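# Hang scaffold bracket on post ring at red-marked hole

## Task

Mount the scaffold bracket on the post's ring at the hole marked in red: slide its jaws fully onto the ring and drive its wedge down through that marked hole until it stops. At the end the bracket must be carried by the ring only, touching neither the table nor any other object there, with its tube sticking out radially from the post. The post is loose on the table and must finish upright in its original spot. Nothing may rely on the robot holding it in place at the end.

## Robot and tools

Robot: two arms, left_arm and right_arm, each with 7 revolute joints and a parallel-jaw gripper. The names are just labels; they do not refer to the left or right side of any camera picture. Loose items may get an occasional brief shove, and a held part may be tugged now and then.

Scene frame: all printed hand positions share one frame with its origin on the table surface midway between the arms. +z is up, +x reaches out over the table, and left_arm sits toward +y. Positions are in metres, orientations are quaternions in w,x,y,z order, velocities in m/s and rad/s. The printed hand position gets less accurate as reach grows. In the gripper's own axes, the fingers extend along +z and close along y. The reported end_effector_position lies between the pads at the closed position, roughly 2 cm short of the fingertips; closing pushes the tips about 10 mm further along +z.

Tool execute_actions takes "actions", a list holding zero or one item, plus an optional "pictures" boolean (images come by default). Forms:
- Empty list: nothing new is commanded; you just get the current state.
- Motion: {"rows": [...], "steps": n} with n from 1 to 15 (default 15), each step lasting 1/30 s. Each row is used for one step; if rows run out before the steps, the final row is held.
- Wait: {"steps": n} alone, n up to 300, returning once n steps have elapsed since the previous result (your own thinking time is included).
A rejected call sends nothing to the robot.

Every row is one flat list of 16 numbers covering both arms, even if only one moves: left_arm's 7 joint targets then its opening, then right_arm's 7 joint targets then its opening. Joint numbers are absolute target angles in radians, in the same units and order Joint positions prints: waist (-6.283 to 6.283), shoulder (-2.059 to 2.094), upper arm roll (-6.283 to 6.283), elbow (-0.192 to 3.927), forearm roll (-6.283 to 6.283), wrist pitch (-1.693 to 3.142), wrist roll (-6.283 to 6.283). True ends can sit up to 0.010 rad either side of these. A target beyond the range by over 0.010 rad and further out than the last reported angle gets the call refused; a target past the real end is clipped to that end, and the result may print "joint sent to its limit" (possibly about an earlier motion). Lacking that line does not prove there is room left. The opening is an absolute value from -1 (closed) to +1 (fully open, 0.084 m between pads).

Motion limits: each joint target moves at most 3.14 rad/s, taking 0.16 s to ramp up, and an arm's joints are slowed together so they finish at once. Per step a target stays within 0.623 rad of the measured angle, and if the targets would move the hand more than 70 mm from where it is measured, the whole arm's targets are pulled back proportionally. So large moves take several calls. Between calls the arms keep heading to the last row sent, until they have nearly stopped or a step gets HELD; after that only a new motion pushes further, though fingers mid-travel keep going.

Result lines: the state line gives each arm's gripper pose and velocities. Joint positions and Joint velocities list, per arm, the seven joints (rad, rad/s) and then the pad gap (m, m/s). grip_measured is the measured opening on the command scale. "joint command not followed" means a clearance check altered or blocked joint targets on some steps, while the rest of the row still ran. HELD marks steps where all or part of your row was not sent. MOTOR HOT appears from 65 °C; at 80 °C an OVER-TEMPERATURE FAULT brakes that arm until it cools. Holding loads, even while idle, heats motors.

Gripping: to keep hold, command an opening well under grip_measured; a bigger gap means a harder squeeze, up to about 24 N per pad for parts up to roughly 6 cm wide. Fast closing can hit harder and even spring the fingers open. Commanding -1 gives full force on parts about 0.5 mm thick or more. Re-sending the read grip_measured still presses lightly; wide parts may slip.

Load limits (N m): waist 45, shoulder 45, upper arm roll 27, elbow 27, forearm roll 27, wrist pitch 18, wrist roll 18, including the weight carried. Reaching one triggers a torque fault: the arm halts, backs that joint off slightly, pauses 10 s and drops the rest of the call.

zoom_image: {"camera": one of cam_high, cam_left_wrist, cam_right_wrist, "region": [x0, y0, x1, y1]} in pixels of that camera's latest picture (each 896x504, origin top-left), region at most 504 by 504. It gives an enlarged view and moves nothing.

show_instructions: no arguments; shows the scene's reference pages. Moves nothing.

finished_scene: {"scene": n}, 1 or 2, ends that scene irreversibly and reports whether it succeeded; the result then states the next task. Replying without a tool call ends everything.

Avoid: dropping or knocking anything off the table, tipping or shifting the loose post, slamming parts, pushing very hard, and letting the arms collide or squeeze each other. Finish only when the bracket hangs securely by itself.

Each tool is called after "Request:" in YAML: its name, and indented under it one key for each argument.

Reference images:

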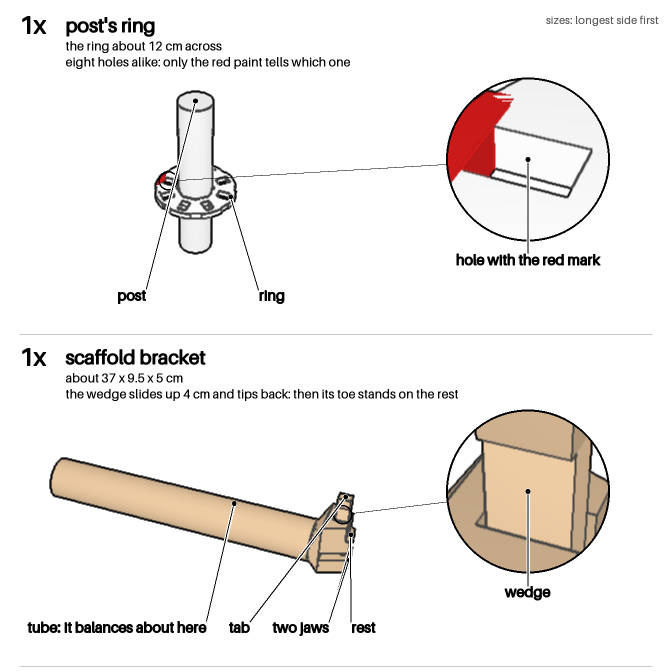

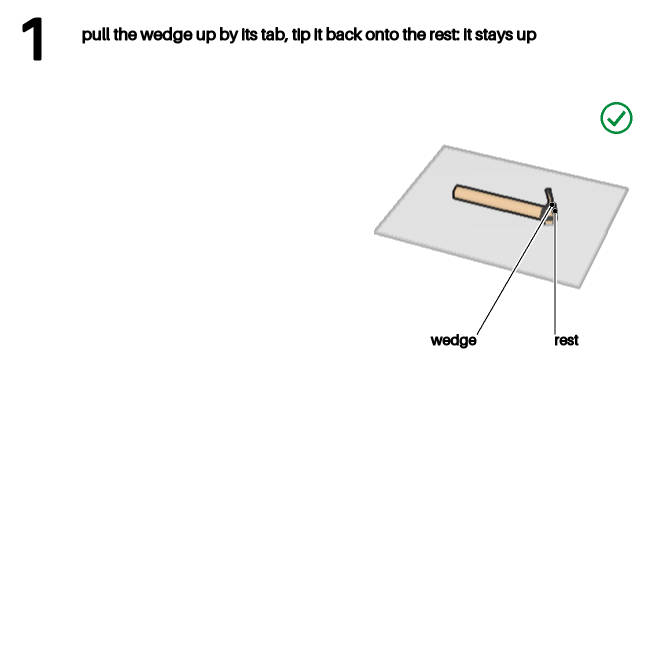

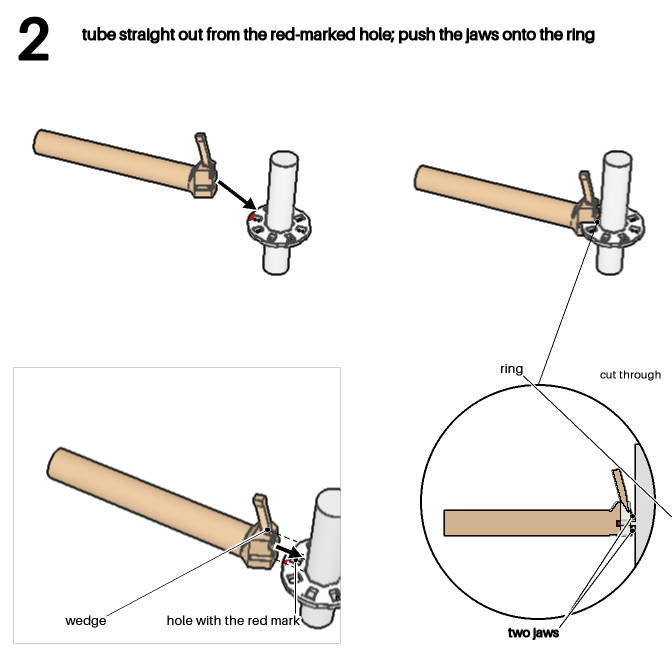

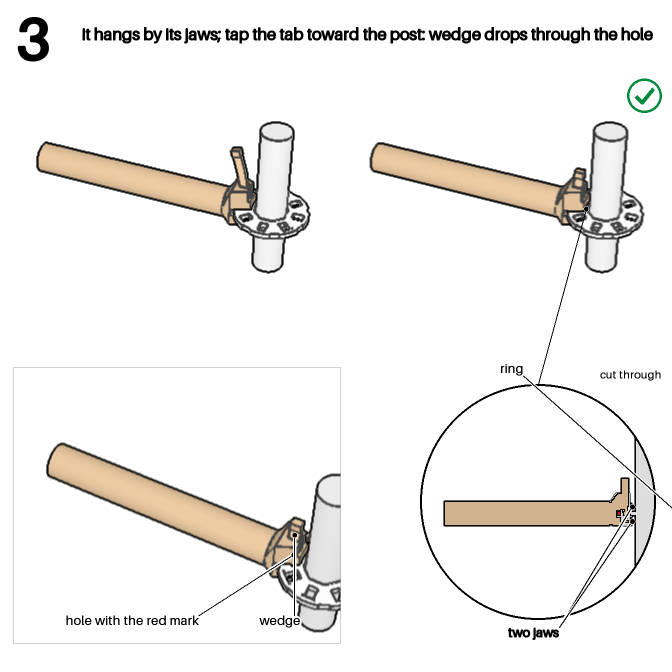

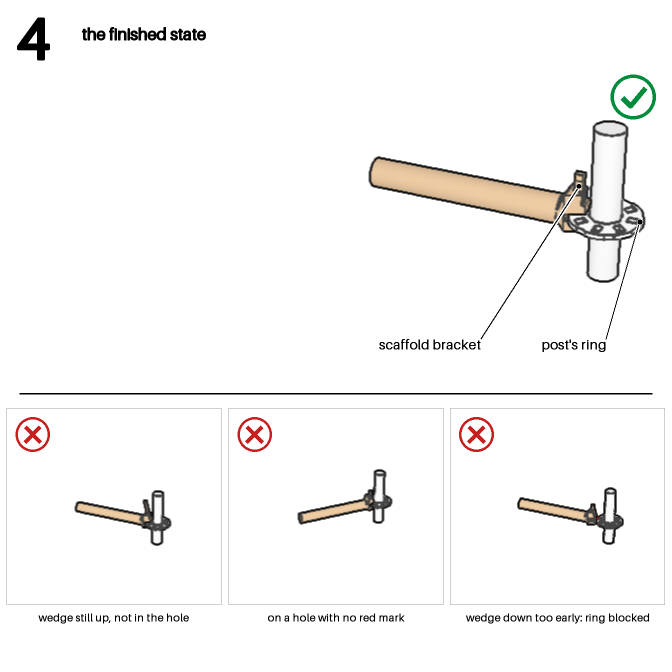

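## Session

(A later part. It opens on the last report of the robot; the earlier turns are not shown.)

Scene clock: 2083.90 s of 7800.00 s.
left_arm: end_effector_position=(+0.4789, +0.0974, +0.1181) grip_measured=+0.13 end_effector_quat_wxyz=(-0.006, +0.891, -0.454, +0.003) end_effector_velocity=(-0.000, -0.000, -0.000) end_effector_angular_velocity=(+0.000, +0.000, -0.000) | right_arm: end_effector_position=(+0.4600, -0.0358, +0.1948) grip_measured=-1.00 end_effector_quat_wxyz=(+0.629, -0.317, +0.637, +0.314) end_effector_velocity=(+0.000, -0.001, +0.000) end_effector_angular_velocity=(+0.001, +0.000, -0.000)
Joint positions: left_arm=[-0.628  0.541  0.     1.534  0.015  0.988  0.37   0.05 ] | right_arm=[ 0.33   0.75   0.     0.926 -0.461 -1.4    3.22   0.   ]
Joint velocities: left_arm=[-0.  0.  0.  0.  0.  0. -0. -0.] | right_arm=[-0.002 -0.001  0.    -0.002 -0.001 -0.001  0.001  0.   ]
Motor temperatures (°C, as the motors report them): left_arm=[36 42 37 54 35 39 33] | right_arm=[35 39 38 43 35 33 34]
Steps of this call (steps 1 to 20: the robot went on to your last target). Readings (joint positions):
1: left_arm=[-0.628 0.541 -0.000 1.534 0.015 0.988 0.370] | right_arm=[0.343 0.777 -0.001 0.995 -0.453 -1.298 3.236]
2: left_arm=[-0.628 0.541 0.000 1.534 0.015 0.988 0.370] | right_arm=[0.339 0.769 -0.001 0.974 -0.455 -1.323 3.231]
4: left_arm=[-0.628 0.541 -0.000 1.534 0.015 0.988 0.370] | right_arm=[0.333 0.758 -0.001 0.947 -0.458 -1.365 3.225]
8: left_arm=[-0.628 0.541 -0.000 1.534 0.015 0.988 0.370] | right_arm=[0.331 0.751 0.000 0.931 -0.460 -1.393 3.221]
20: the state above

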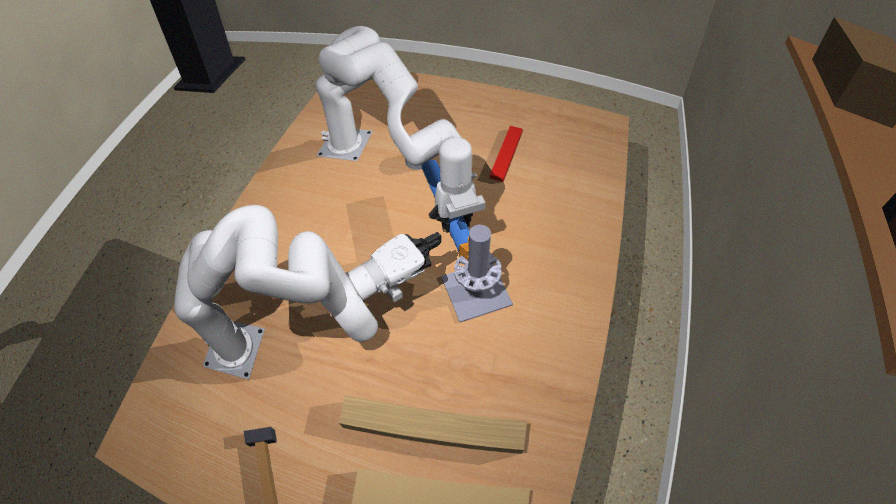

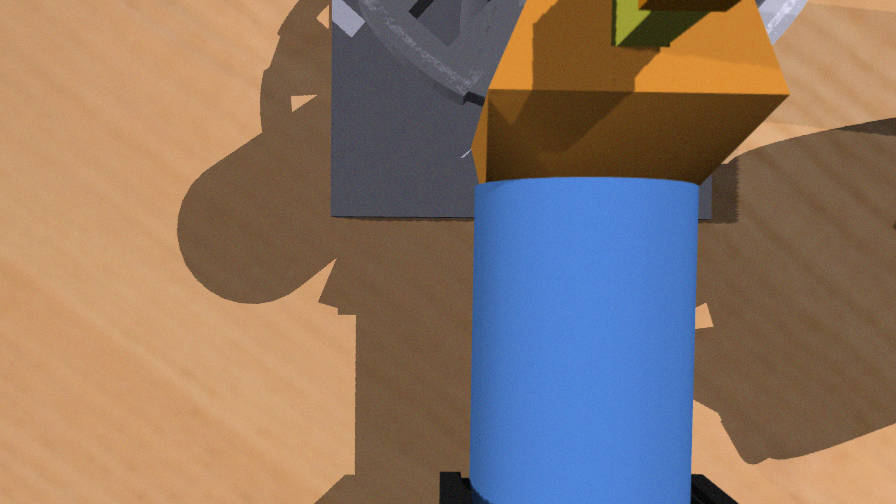

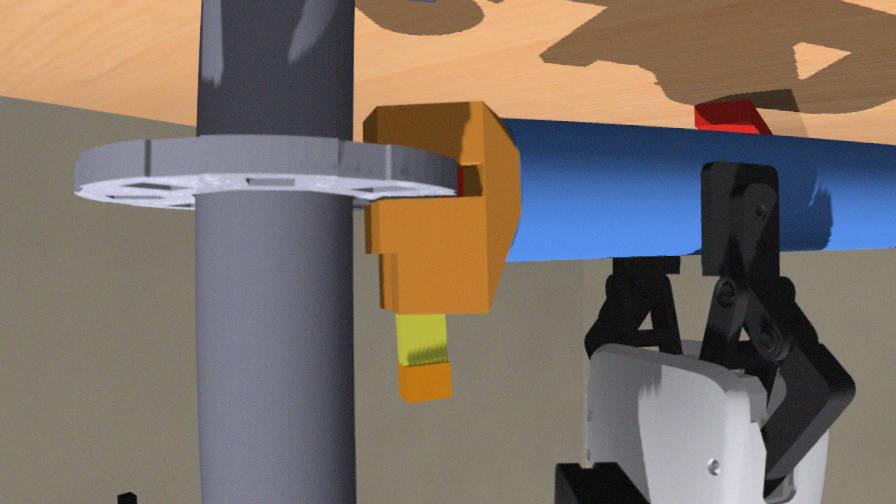

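Request:
execute_actions:
  actions:
    - {"rows": [[-0.6277,0.5409,0,1.5344,0.0145,0.9882,0.3698,-1,0.338,0.7461,0,0.9272,-0.4351,-1.3927,3.2164,-1],[-0.6277,0.5409,0,1.5344,0.0145,0.9882,0.3698,-1,0.3463,0.7426,0,0.9283,-0.4096,-1.3854,3.2128,-1],[-0.6277,0.5409,0,1.5344,0.0145,0.9882,0.3698,-1,0.3545,0.7392,0,0.9294,-0.384,-1.3781,3.2093,-1],[-0.6277,0.5409,0,1.5344,0.0145,0.9882,0.3698,-1,0.3628,0.7358,0,0.9305,-0.3585,-1.3708,3.2057,-1],[-0.6277,0.5409,0,1.5344,0.0145,0.9882,0.3698,-1,0.371,0.7323,0,0.9316,-0.333,-1.3635,3.2021,-1],[-0.6277,0.5409,0,1.5344,0.0145,0.9882,0.3698,-1,0.3793,0.7289,0,0.9327,-0.3075,-1.3563,3.1985,-1],[-0.6277,0.5409,0,1.5344,0.0145,0.9882,0.3698,-1,0.3875,0.7255,0,0.9337,-0.282,-1.349,3.1949,-1],[-0.6277,0.5409,0,1.5344,0.0145,0.9882,0.3698,-1,0.3957,0.722,0,0.9348,-0.2565,-1.3417,3.1913,-1],[-0.6277,0.5409,0,1.5344,0.0145,0.9882,0.3698,-1,0.404,0.7186,0,0.9359,-0.231,-1.3344,3.1878,-1],[-0.6277,0.5409,0,1.5344,0.0145,0.9882,0.3698,-1,0.4122,0.7152,0,0.937,-0.2054,-1.3271,3.1842,-1],[-0.6277,0.5409,0,1.5344,0.0145,0.9882,0.3698,-1,0.4205,0.7117,0,0.9381,-0.1799,-1.3198,3.1806,-1],[-0.6277,0.5409,0,1.5344,0.0145,0.9882,0.3698,-1,0.4287,0.7083,0,0.9392,-0.1544,-1.3125,3.177,-1]], "steps": 15}
  pictures: false

Request:
execute_actions:
  actions:
    - {"steps": 15}

Scene clock: 2147.97 s of 7800.00 s.
left_arm: end_effector_position=(+0.4789, +0.0974, +0.1181) grip_measured=+0.13 end_effector_quat_wxyz=(-0.006, +0.891, -0.454, +0.003) end_effector_velocity=(-0.000, +0.000, -0.001) end_effector_angular_velocity=(+0.000, +0.001, +0.001) | right_arm: end_effector_position=(+0.4886, -0.0333, +0.2075) grip_measured=-1.00 end_effector_quat_wxyz=(+0.650, -0.260, +0.668, +0.252) end_effector_velocity=(+0.025, +0.008, +0.021) end_effector_angular_velocity=(+0.007, +0.025, -0.216)
Joint positions: left_arm=[-0.628  0.541  0.     1.534  0.014  0.988  0.37   0.05 ] | right_arm=[ 0.42   0.712  0.001  0.938 -0.184 -1.321  3.181  0.   ]
Joint velocities: left_arm=[ 0.001 -0.    -0.001 -0.002 -0.    -0.    -0.001 -0.   ] | right_arm=[ 0.125 -0.054  0.011  0.02   0.355  0.102 -0.05   0.   ]
Motor temperatures (°C, as the motors report them): left_arm=[36 42 37 54 35 39 33] | right_arm=[35 39 38 43 35 33 34]
Steps of this call (steps 1 to 15: the robot went on to your last target; steps 16 to 90: nothing new was sent; then 60.57 s passed at rest; steps 91 to 105: all 15 steps of this action). Readings (joint positions):
91: left_arm=[-0.628 0.541 0.000 1.534 0.015 0.988 0.370] | right_arm=[0.330 0.749 -0.000 0.926 -0.460 -1.400 3.220]
92: left_arm=[-0.628 0.541 0.000 1.534 0.015 0.988 0.370] | right_arm=[0.331 0.749 -0.000 0.926 -0.456 -1.399 3.219]
94: left_arm=[-0.628 0.541 -0.000 1.534 0.014 0.988 0.370] | right_arm=[0.339 0.746 -0.001 0.927 -0.430 -1.391 3.216]
98: left_arm=[-0.628 0.541 -0.000 1.534 0.015 0.988 0.370] | right_arm=[0.367 0.734 0.000 0.931 -0.345 -1.367 3.204]
105: the state above

Scene clock: 2148.47 s of 7800.00 s.
left_arm: end_effector_position=(+0.4789, +0.0974, +0.1181) grip_measured=+0.13 end_effector_quat_wxyz=(-0.006, +0.891, -0.454, +0.003) end_effector_velocity=(+0.000, +0.001, -0.000) end_effector_angular_velocity=(+0.000, +0.001, +0.003) | right_arm: end_effector_position=(+0.4916, -0.0344, +0.2080) grip_measured=-1.00 end_effector_quat_wxyz=(+0.652, -0.253, +0.672, +0.245) end_effector_velocity=(+0.000, -0.000, +0.000) end_effector_angular_velocity=(+0.000, -0.000, -0.002)
Joint positions: left_arm=[-0.628  0.541 -0.     1.534  0.015  0.988  0.37   0.05 ] | right_arm=[ 0.429  0.708 -0.     0.939 -0.155 -1.313  3.177  0.   ]
Joint velocities: left_arm=[ 0.001  0.     0.001 -0.001 -0.001 -0.    -0.001  0.   ] | right_arm=[ 0.    -0.001  0.     0.     0.002  0.    -0.001  0.   ]
Motor temperatures (°C, as the motors report them): left_arm=[36 42 37 54 35 39 33] | right_arm=[35 39 38 43 35 33 34]
Steps of this call (steps 1 to 15: the robot went on to your last target). Readings (joint positions):
1: left_arm=[-0.628 0.541 -0.000 1.534 0.014 0.988 0.370] | right_arm=[0.423 0.710 0.001 0.939 -0.175 -1.318 3.180]
2: left_arm=[-0.628 0.541 0.000 1.534 0.014 0.988 0.370] | right_arm=[0.425 0.710 0.001 0.939 -0.168 -1.317 3.179]
4: left_arm=[-0.628 0.541 0.000 1.534 0.015 0.988 0.370] | right_arm=[0.427 0.709 0.000 0.939 -0.161 -1.314 3.178]
8: left_arm=[-0.628 0.541 0.000 1.534 0.014 0.988 0.370] | right_arm=[0.428 0.709 -0.000 0.939 -0.156 -1.313 3.177]
15: the state above

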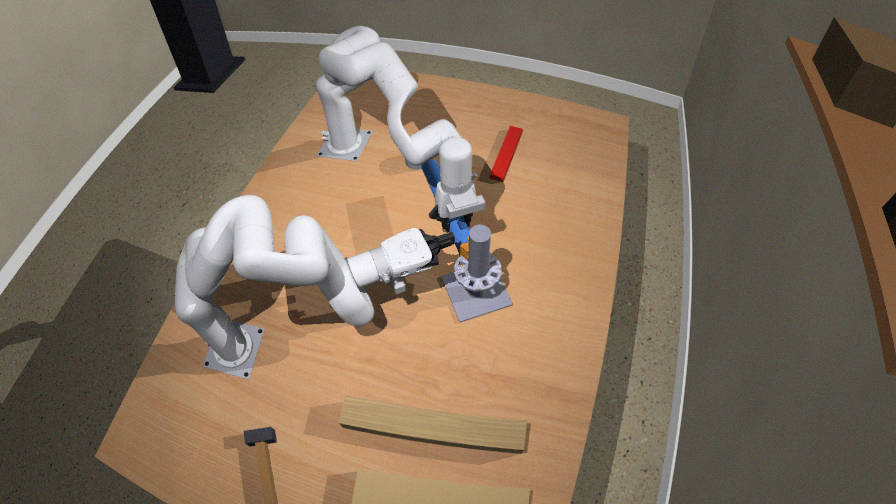

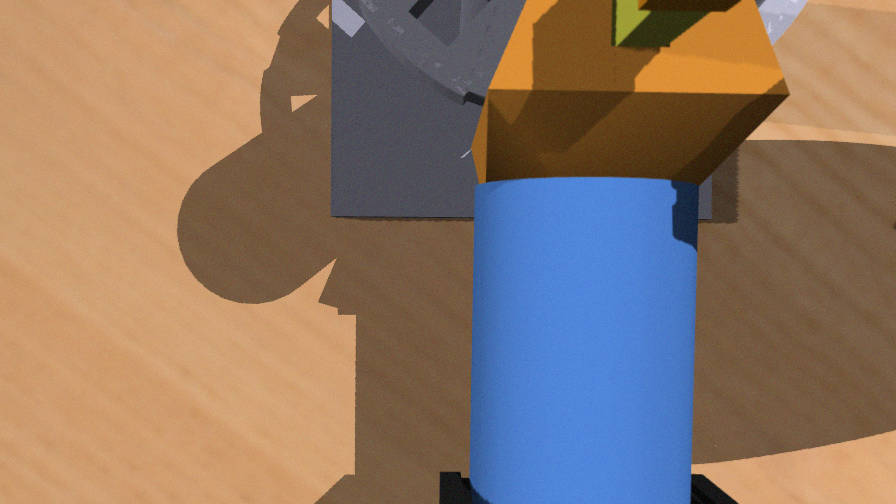

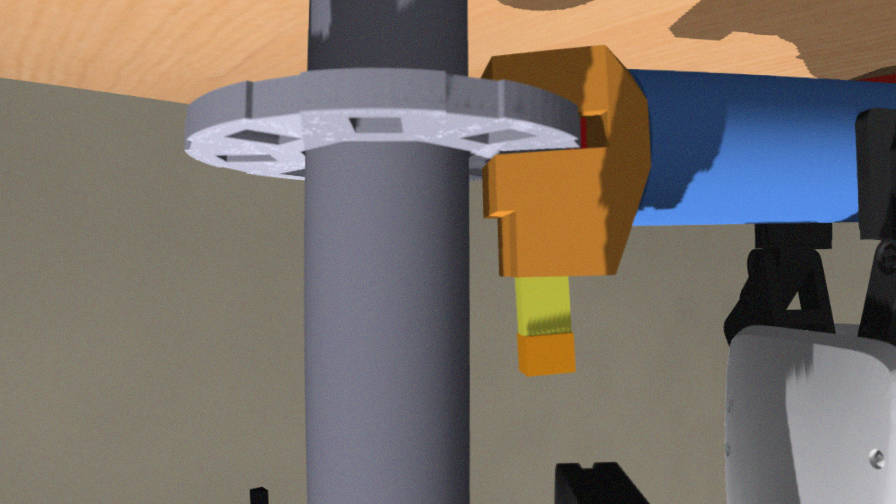

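Request:
execute_actions:
  actions:
    - {"rows": [[-0.6277,0.5409,0,1.5344,0.0145,0.9882,0.3698,-1,0.4304,0.7167,0,0.959,-0.1532,-1.3011,3.1782,-1],[-0.6277,0.5409,0,1.5344,0.0145,0.9882,0.3698,-1,0.4321,0.725,0,0.9788,-0.152,-1.2897,3.1795,-1],[-0.6277,0.5409,0,1.5344,0.0145,0.9882,0.3698,-1,0.4338,0.7334,0,0.9986,-0.1508,-1.2784,3.1807,-1],[-0.6277,0.5409,0,1.5344,0.0145,0.9882,0.3698,-1,0.4354,0.7417,0,1.0184,-0.1496,-1.267,3.1819,-1],[-0.6277,0.5409,0,1.5344,0.0145,0.9882,0.3698,-1,0.4371,0.7501,0,1.0382,-0.1484,-1.2556,3.1832,-1],[-0.6277,0.5409,0,1.5344,0.0145,0.9882,0.3698,-1,0.4388,0.7584,0,1.058,-0.1472,-1.2442,3.1844,-1],[-0.6277,0.5409,0,1.5344,0.0145,0.9882,0.3698,-1,0.4405,0.7668,0,1.0777,-0.1459,-1.2328,3.1856,-1],[-0.6277,0.5409,0,1.5344,0.0145,0.9882,0.3698,-1,0.4422,0.7751,0,1.0975,-0.1447,-1.2214,3.1869,-1],[-0.6277,0.5409,0,1.5344,0.0145,0.9882,0.3698,-1,0.4439,0.7835,0,1.1173,-0.1435,-1.2101,3.1881,-1],[-0.6277,0.5409,0,1.5344,0.0145,0.9882,0.3698,-1,0.4455,0.7918,0,1.1371,-0.1423,-1.1987,3.1893,-1],[-0.6277,0.5409,0,1.5344,0.0145,0.9882,0.3698,-1,0.4472,0.8002,0,1.1569,-0.1411,-1.1873,3.1906,-1],[-0.6277,0.5409,0,1.5344,0.0145,0.9882,0.3698,-1,0.4489,0.8085,0,1.1767,-0.1399,-1.1759,3.1918,-1]], "steps": 15}
  pictures: false

Request:
execute_actions:
  actions:
    - {"steps": 15}

Scene clock: 2173.73 s of 7800.00 s.
left_arm: end_effector_position=(+0.4789, +0.0974, +0.1181) grip_measured=+0.13 end_effector_quat_wxyz=(-0.006, +0.891, -0.454, +0.003) end_effector_velocity=(-0.001, +0.001, -0.001) end_effector_angular_velocity=(+0.002, +0.003, -0.000) | right_arm: end_effector_position=(+0.5321, +0.0028, +0.2081) grip_measured=-1.00 end_effector_quat_wxyz=(+0.652, -0.253, +0.671, +0.246) end_effector_velocity=(+0.044, +0.048, +0.003) end_effector_angular_velocity=(+0.004, -0.000, +0.006)
Joint positions: left_arm=[-0.628  0.541  0.     1.534  0.014  0.988  0.37   0.05 ] | right_arm=[ 0.447  0.8    0.     1.156 -0.141 -1.189  3.19   0.   ]
Joint velocities: left_arm=[-0.     0.     0.    -0.003  0.     0.     0.    -0.   ] | right_arm=[0.026 0.109 0.004 0.263 0.015 0.151 0.015 0.   ]
Motor temperatures (°C, as the motors report them): left_arm=[36 42 37 54 35 39 33] | right_arm=[35 39 38 43 35 33 34]
Steps of this call (steps 1 to 15: the robot went on to your last target; steps 16 to 90: nothing new was sent; then 21.77 s passed at rest; steps 91 to 105: all 15 steps of this action). Readings (joint positions):
91: left_arm=[-0.628 0.541 0.000 1.534 0.015 0.988 0.370] | right_arm=[0.429 0.708 -0.000 0.939 -0.154 -1.312 3.177]
92: left_arm=[-0.628 0.541 0.000 1.534 0.015 0.988 0.370] | right_arm=[0.429 0.710 -0.000 0.942 -0.154 -1.310 3.177]
94: left_arm=[-0.628 0.541 -0.000 1.534 0.014 0.988 0.370] | right_arm=[0.431 0.719 -0.000 0.964 -0.153 -1.298 3.179]
98: left_arm=[-0.628 0.541 0.000 1.534 0.015 0.988 0.370] | right_arm=[0.437 0.747 0.000 1.032 -0.149 -1.259 3.183]
105: the state above

Scene clock: 2174.23 s of 7800.00 s.
left_arm: end_effector_position=(+0.4789, +0.0974, +0.1181) grip_measured=+0.13 end_effector_quat_wxyz=(-0.006, +0.891, -0.454, +0.003) end_effector_velocity=(+0.000, -0.000, +0.001) end_effector_angular_velocity=(-0.001, -0.001, +0.000) | right_arm: end_effector_position=(+0.5359, +0.0061, +0.2081) grip_measured=-1.00 end_effector_quat_wxyz=(+0.652, -0.253, +0.672, +0.245) end_effector_velocity=(+0.001, -0.000, +0.000) end_effector_angular_velocity=(+0.000, -0.001, -0.001)
Joint positions: left_arm=[-0.628  0.541 -0.     1.534  0.015  0.988  0.37   0.05 ] | right_arm=[ 0.449  0.808 -0.     1.176 -0.14  -1.176  3.192  0.   ]
Joint velocities: left_arm=[ 0.    -0.     0.     0.001 -0.001  0.     0.    -0.   ] | right_arm=[-0.     0.     0.     0.002  0.001  0.001 -0.001  0.   ]
Motor temperatures (°C, as the motors report them): left_arm=[36 42 37 54 35 39 33] | right_arm=[35 39 38 43 35 33 34]
Steps of this call (steps 1 to 15: the robot went on to your last target). Readings (joint positions):
1: left_arm=[-0.628 0.541 -0.000 1.534 0.014 0.988 0.370] | right_arm=[0.448 0.803 0.000 1.163 -0.141 -1.185 3.191]
2: left_arm=[-0.628 0.541 -0.000 1.534 0.014 0.988 0.370] | right_arm=[0.448 0.804 0.000 1.167 -0.141 -1.182 3.191]
4: left_arm=[-0.628 0.541 0.000 1.534 0.015 0.988 0.370] | right_arm=[0.449 0.807 0.000 1.172 -0.140 -1.179 3.191]
8: left_arm=[-0.628 0.541 0.000 1.534 0.014 0.988 0.370] | right_arm=[0.449 0.808 -0.000 1.175 -0.140 -1.177 3.192]
15: the state above

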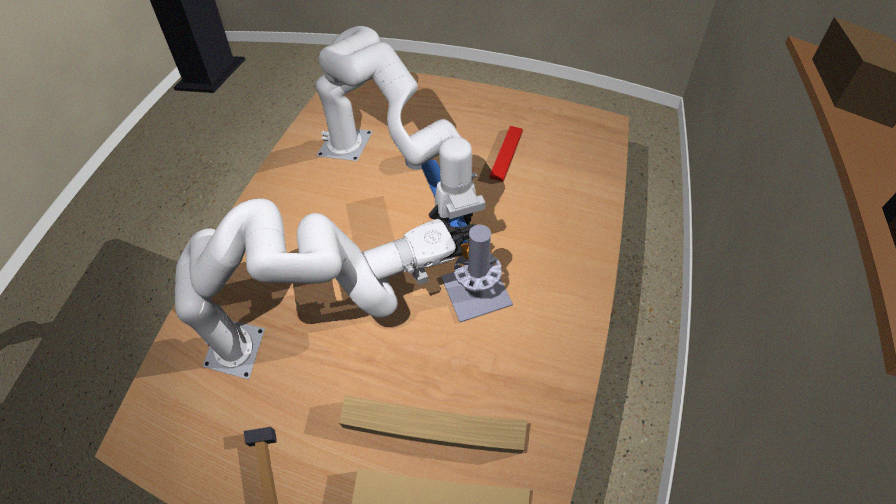

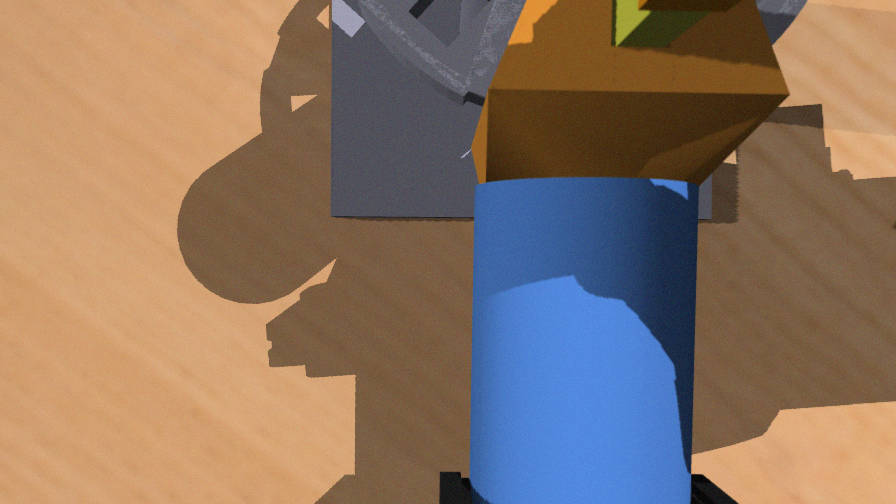

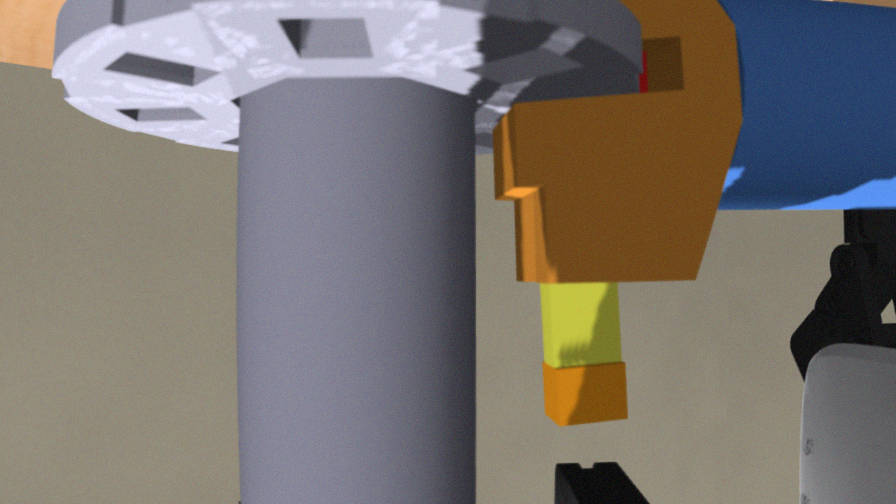

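Request:
execute_actions:
  actions:
    - {"rows": [[-0.6277,0.5409,0,1.5344,0.0145,0.9882,0.3698,-1,0.4489,0.8141,0,1.1793,-0.1397,-1.1789,3.1914,-1],[-0.6277,0.5409,0,1.5344,0.0145,0.9882,0.3698,-1,0.4489,0.8198,0,1.182,-0.1395,-1.1819,3.191,-1],[-0.6277,0.5409,0,1.5344,0.0145,0.9882,0.3698,-1,0.4489,0.8254,0,1.1846,-0.1394,-1.1848,3.1906,-1],[-0.6277,0.5409,0,1.5344,0.0145,0.9882,0.3698,-1,0.4489,0.8311,0,1.1873,-0.1392,-1.1878,3.1902,-1],[-0.6277,0.5409,0,1.5344,0.0145,0.9882,0.3698,-1,0.4489,0.8367,0,1.1899,-0.139,-1.1908,3.1898,-1],[-0.6277,0.5409,0,1.5344,0.0145,0.9882,0.3698,-1,0.4489,0.8395,0,1.1912,-0.139,-1.1923,3.1896,-1],[-0.6277,0.5409,0,1.5344,0.0145,0.9882,0.3698,-1,0.4489,0.8423,0,1.1925,-0.1389,-1.1938,3.1894,-1],[-0.6277,0.5409,0,1.5344,0.0145,0.9882,0.3698,-1,0.4489,0.8452,0,1.1939,-0.1388,-1.1953,3.1892,-1]], "steps": 15}

Scene clock: 2188.73 s of 7800.00 s.
left_arm: end_effector_position=(+0.4789, +0.0974, +0.1181) grip_measured=+0.13 end_effector_quat_wxyz=(-0.006, +0.891, -0.454, +0.003) end_effector_velocity=(-0.000, +0.001, -0.001) end_effector_angular_velocity=(+0.001, +0.002, +0.001) | right_arm: end_effector_position=(+0.5362, +0.0060, +0.1955) grip_measured=-1.00 end_effector_quat_wxyz=(+0.652, -0.253, +0.672, +0.245) end_effector_velocity=(+0.001, +0.000, +0.001) end_effector_angular_velocity=(+0.002, -0.007, -0.001)
Joint positions: left_arm=[-0.628  0.541  0.     1.534  0.014  0.988  0.37   0.05 ] | right_arm=[ 0.449  0.844 -0.     1.194 -0.139 -1.195  3.189  0.   ]
Joint velocities: left_arm=[ 0.001 -0.     0.001 -0.002 -0.     0.    -0.    -0.   ] | right_arm=[-0.     0.004 -0.     0.006  0.    -0.005 -0.003  0.   ]
Motor temperatures (°C, as the motors report them): left_arm=[36 42 37 55 35 39 33] | right_arm=[35 39 38 43 35 33 34]
Steps of this call (steps 1 to 15: the robot went on to your last target; steps 16 to 90: nothing new was sent; then 11.00 s passed at rest; steps 91 to 105: all 15 steps of this action). Readings (joint positions):
91: left_arm=[-0.628 0.541 0.000 1.534 0.015 0.988 0.370] | right_arm=[0.449 0.809 -0.000 1.177 -0.140 -1.176 3.192]
92: left_arm=[-0.628 0.541 0.000 1.534 0.015 0.988 0.370] | right_arm=[0.449 0.810 -0.000 1.178 -0.140 -1.177 3.192]
94: left_arm=[-0.628 0.541 -0.000 1.534 0.014 0.988 0.370] | right_arm=[0.449 0.816 -0.000 1.181 -0.140 -1.180 3.191]
98: left_arm=[-0.628 0.541 0.000 1.534 0.015 0.988 0.370] | right_arm=[0.449 0.835 -0.000 1.188 -0.139 -1.189 3.190]
105: the state above

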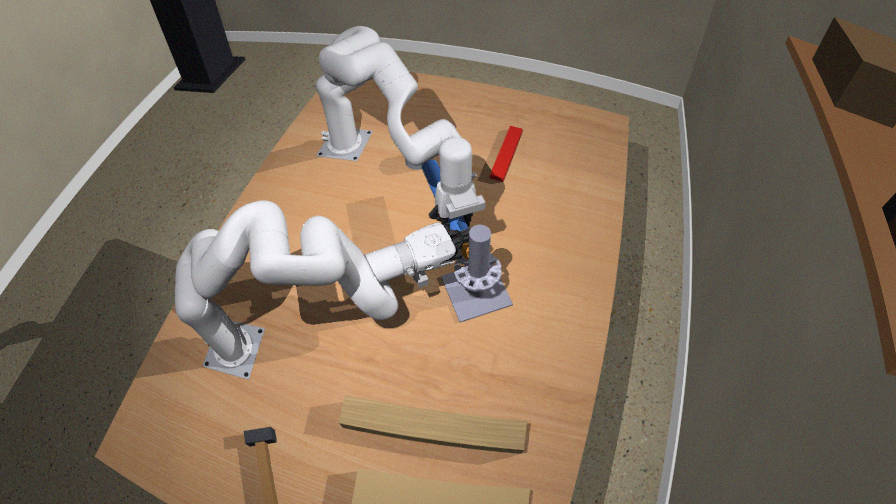

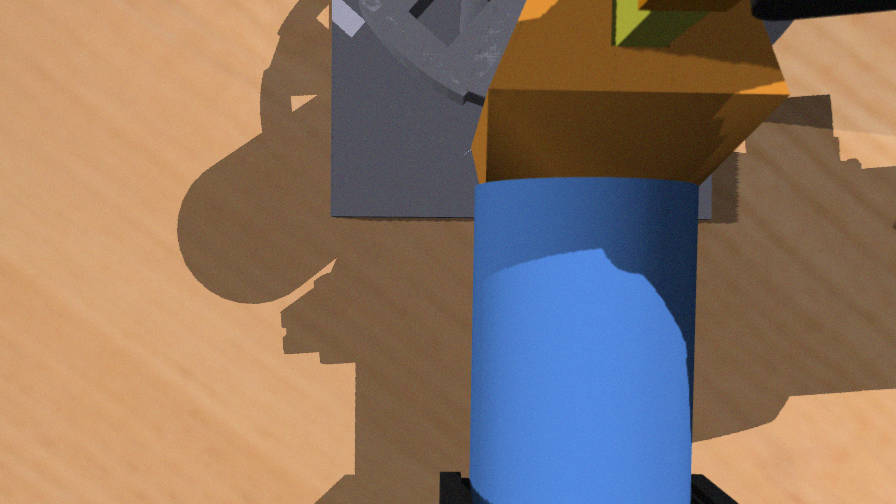

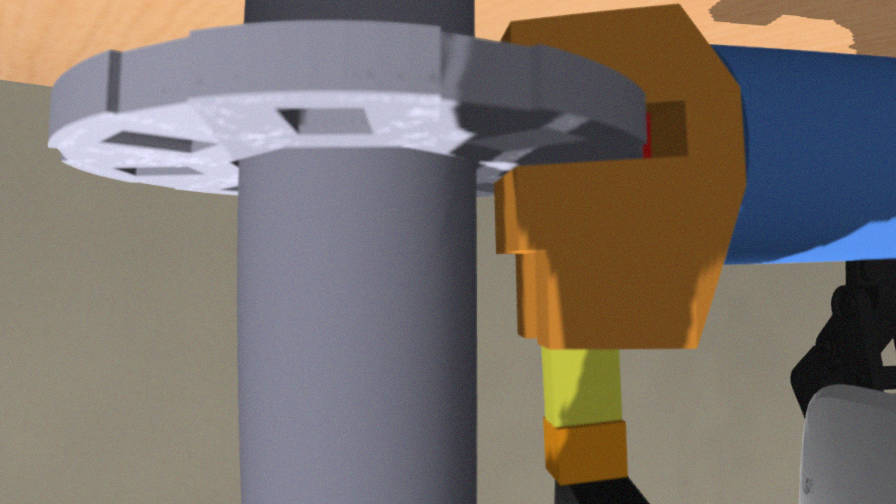

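Request:
execute_actions:
  actions:
    - {"rows": [[-0.6277,0.5409,0,1.5344,0.0145,0.9882,0.3698,-1,0.4489,0.8466,0,1.1945,-0.1387,-1.196,3.1891,-1],[-0.6277,0.5409,0,1.5344,0.0145,0.9882,0.3698,-1,0.4489,0.848,0,1.1952,-0.1387,-1.1968,3.189,-1],[-0.6277,0.5409,0,1.5344,0.0145,0.9882,0.3698,-1,0.4489,0.8494,0,1.1958,-0.1386,-1.1975,3.1889,-1],[-0.6277,0.5409,0,1.5344,0.0145,0.9882,0.3698,-1,0.4489,0.8508,0,1.1965,-0.1386,-1.1983,3.1888,-1],[-0.6277,0.5409,0,1.5344,0.0145,0.9882,0.3698,-1,0.4489,0.8522,0,1.1972,-0.1385,-1.199,3.1887,-1],[-0.6277,0.5409,0,1.5344,0.0145,0.9882,0.3698,-1,0.4489,0.8536,0,1.1978,-0.1385,-1.1997,3.1886,-1],[-0.6277,0.5409,0,1.5344,0.0145,0.9882,0.3698,-1,0.4489,0.855,0,1.1985,-0.1384,-1.2005,3.1885,-1],[-0.6277,0.5409,0,1.5344,0.0145,0.9882,0.3698,-1,0.4489,0.8564,0,1.1991,-0.1384,-1.2012,3.1884,-1]], "steps": 15}

Scene clock: 2201.27 s of 7800.00 s.
left_arm: end_effector_position=(+0.4789, +0.0973, +0.1181) grip_measured=+0.13 end_effector_quat_wxyz=(-0.006, +0.891, -0.454, +0.003) end_effector_velocity=(+0.000, -0.000, +0.000) end_effector_angular_velocity=(-0.000, -0.000, -0.001) | right_arm: end_effector_position=(+0.5365, +0.0061, +0.1932) grip_measured=-1.00 end_effector_quat_wxyz=(+0.653, -0.252, +0.670, +0.246) end_effector_velocity=(-0.000, +0.000, -0.001) end_effector_angular_velocity=(-0.000, +0.001, +0.000)
Joint positions: left_arm=[-0.628  0.541 -0.     1.534  0.014  0.988  0.37   0.05 ] | right_arm=[ 0.449  0.855  0.     1.2   -0.138 -1.202  3.188  0.   ]
Joint velocities: left_arm=[ 0. -0. -0.  0.  0.  0.  0.  0.] | right_arm=[ 0.001  0.003 -0.     0.     0.    -0.001  0.001  0.   ]
Motor temperatures (°C, as the motors report them): left_arm=[36 42 37 55 35 39 33] | right_arm=[35 39 38 43 35 33 34]
Steps of this call (steps 1 to 15: the robot went on to your last target; steps 16 to 90: nothing new was sent; then 9.03 s passed at rest; steps 91 to 105: all 15 steps of this action). Readings (joint positions):
91: left_arm=[-0.628 0.541 0.000 1.534 0.014 0.988 0.370] | right_arm=[0.449 0.845 0.000 1.194 -0.139 -1.195 3.189]
92: left_arm=[-0.628 0.541 -0.000 1.534 0.015 0.988 0.370] | right_arm=[0.449 0.846 0.000 1.194 -0.139 -1.196 3.189]
94: left_arm=[-0.628 0.541 0.000 1.534 0.015 0.988 0.370] | right_arm=[0.449 0.847 0.000 1.195 -0.139 -1.197 3.189]
98: left_arm=[-0.628 0.541 -0.000 1.534 0.014 0.988 0.370] | right_arm=[0.449 0.852 -0.000 1.198 -0.138 -1.200 3.189]
105: the state above

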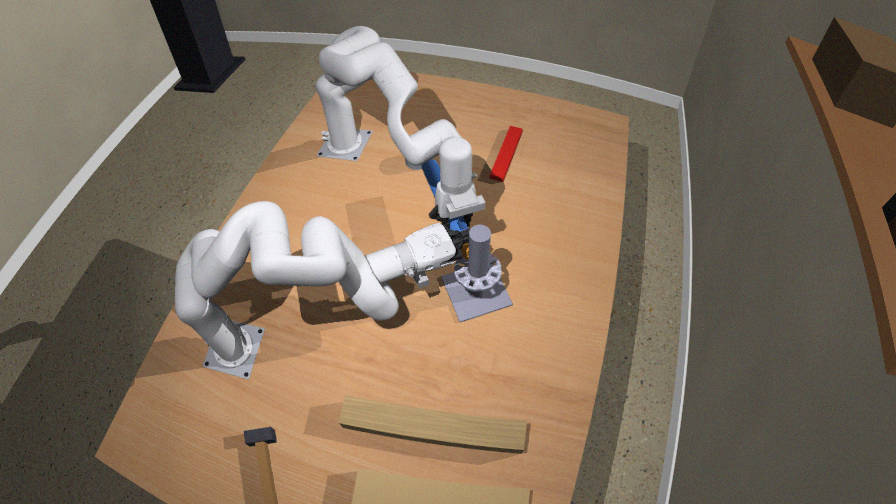

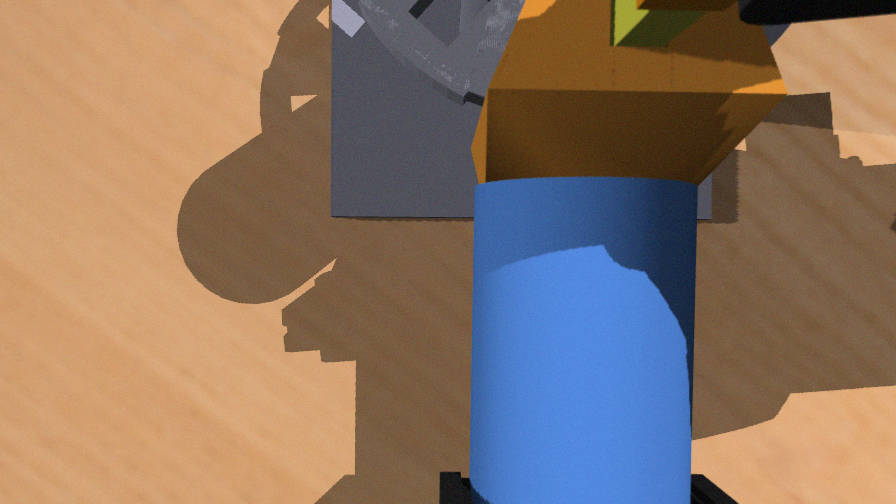

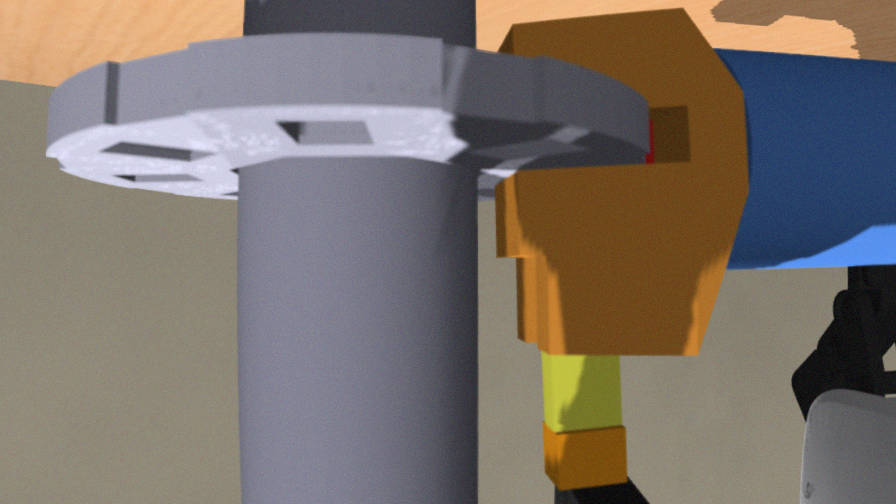

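Request:
execute_actions:
  actions:
    - {"rows": [[-0.6277,0.5409,0,1.5344,0.0145,0.9882,0.3698,-1,0.4489,0.8508,0,1.1965,-0.1386,-1.1983,3.1888,-1],[-0.6277,0.5409,0,1.5344,0.0145,0.9882,0.3698,-1,0.4489,0.8452,0,1.1939,-0.1388,-1.1953,3.1892,-1],[-0.6277,0.5409,0,1.5344,0.0145,0.9882,0.3698,-1,0.4489,0.8395,0,1.1912,-0.139,-1.1923,3.1896,-1],[-0.6277,0.5409,0,1.5344,0.0145,0.9882,0.3698,-1,0.4489,0.8311,0,1.1873,-0.1392,-1.1878,3.1902,-1],[-0.6277,0.5409,0,1.5344,0.0145,0.9882,0.3698,-1,0.4489,0.8254,0,1.1846,-0.1394,-1.1848,3.1906,-1],[-0.6277,0.5409,0,1.5344,0.0145,0.9882,0.3698,-1,0.4489,0.8198,0,1.182,-0.1395,-1.1819,3.191,-1]], "steps": 12}

Scene clock: 2213.77 s of 7800.00 s.
left_arm: end_effector_position=(+0.4788, +0.0974, +0.1180) grip_measured=+0.13 end_effector_quat_wxyz=(-0.006, +0.891, -0.454, +0.003) end_effector_velocity=(-0.000, +0.002, -0.001) end_effector_angular_velocity=(+0.003, +0.002, +0.001) | right_arm: end_effector_position=(+0.5348, +0.0056, +0.1964) grip_measured=-1.00 end_effector_quat_wxyz=(+0.647, -0.254, +0.676, +0.244) end_effector_velocity=(+0.007, +0.001, +0.034) end_effector_angular_velocity=(+0.033, -0.051, -0.005)
Joint positions: left_arm=[-0.628  0.541 -0.     1.534  0.014  0.988  0.37   0.05 ] | right_arm=[ 0.449  0.827  0.     1.177 -0.14  -1.179  3.191  0.   ]
Joint velocities: left_arm=[ 0.001 -0.001  0.001 -0.003  0.001  0.002  0.    -0.001] | right_arm=[-0.002 -0.034 -0.003  0.018  0.001 -0.009 -0.     0.   ]
Motor temperatures (°C, as the motors report them): left_arm=[36 42 37 55 35 39 33] | right_arm=[35 39 38 42 35 33 34]
Steps of this call (steps 1 to 15: the robot went on to your last target; steps 16 to 90: nothing new was sent; then 9.10 s passed at rest; steps 91 to 102: all 12 steps of this action). Readings (joint positions):
91: left_arm=[-0.628 0.541 0.000 1.534 0.015 0.988 0.370] | right_arm=[0.449 0.856 -0.000 1.199 -0.138 -1.202 3.188]
92: left_arm=[-0.628 0.541 0.000 1.534 0.015 0.988 0.370] | right_arm=[0.449 0.855 -0.000 1.198 -0.138 -1.201 3.189]
94: left_arm=[-0.628 0.541 0.000 1.534 0.015 0.988 0.370] | right_arm=[0.449 0.850 -0.000 1.194 -0.139 -1.196 3.189]
98: left_arm=[-0.628 0.541 -0.000 1.534 0.014 0.988 0.370] | right_arm=[0.449 0.833 0.000 1.180 -0.140 -1.181 3.191]
102: the state above

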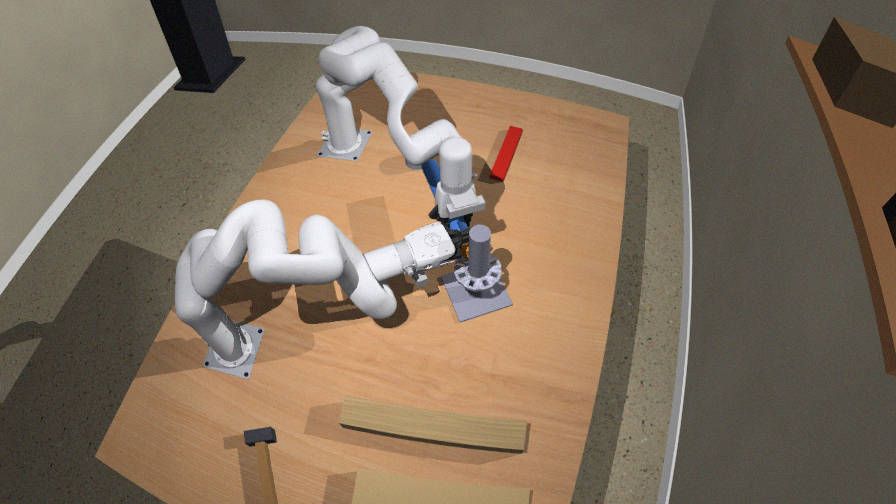

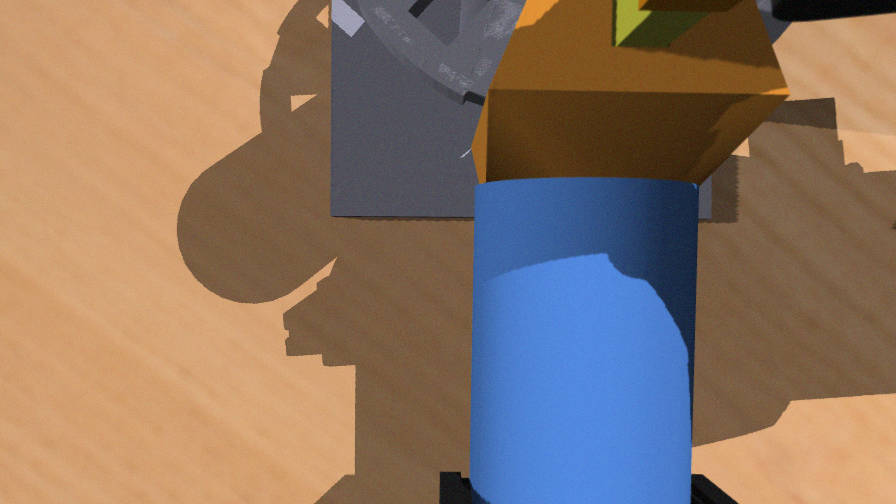

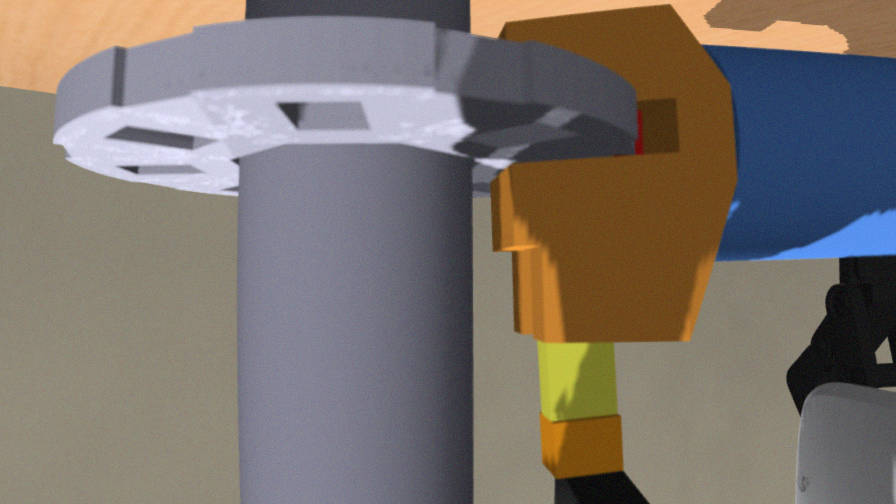

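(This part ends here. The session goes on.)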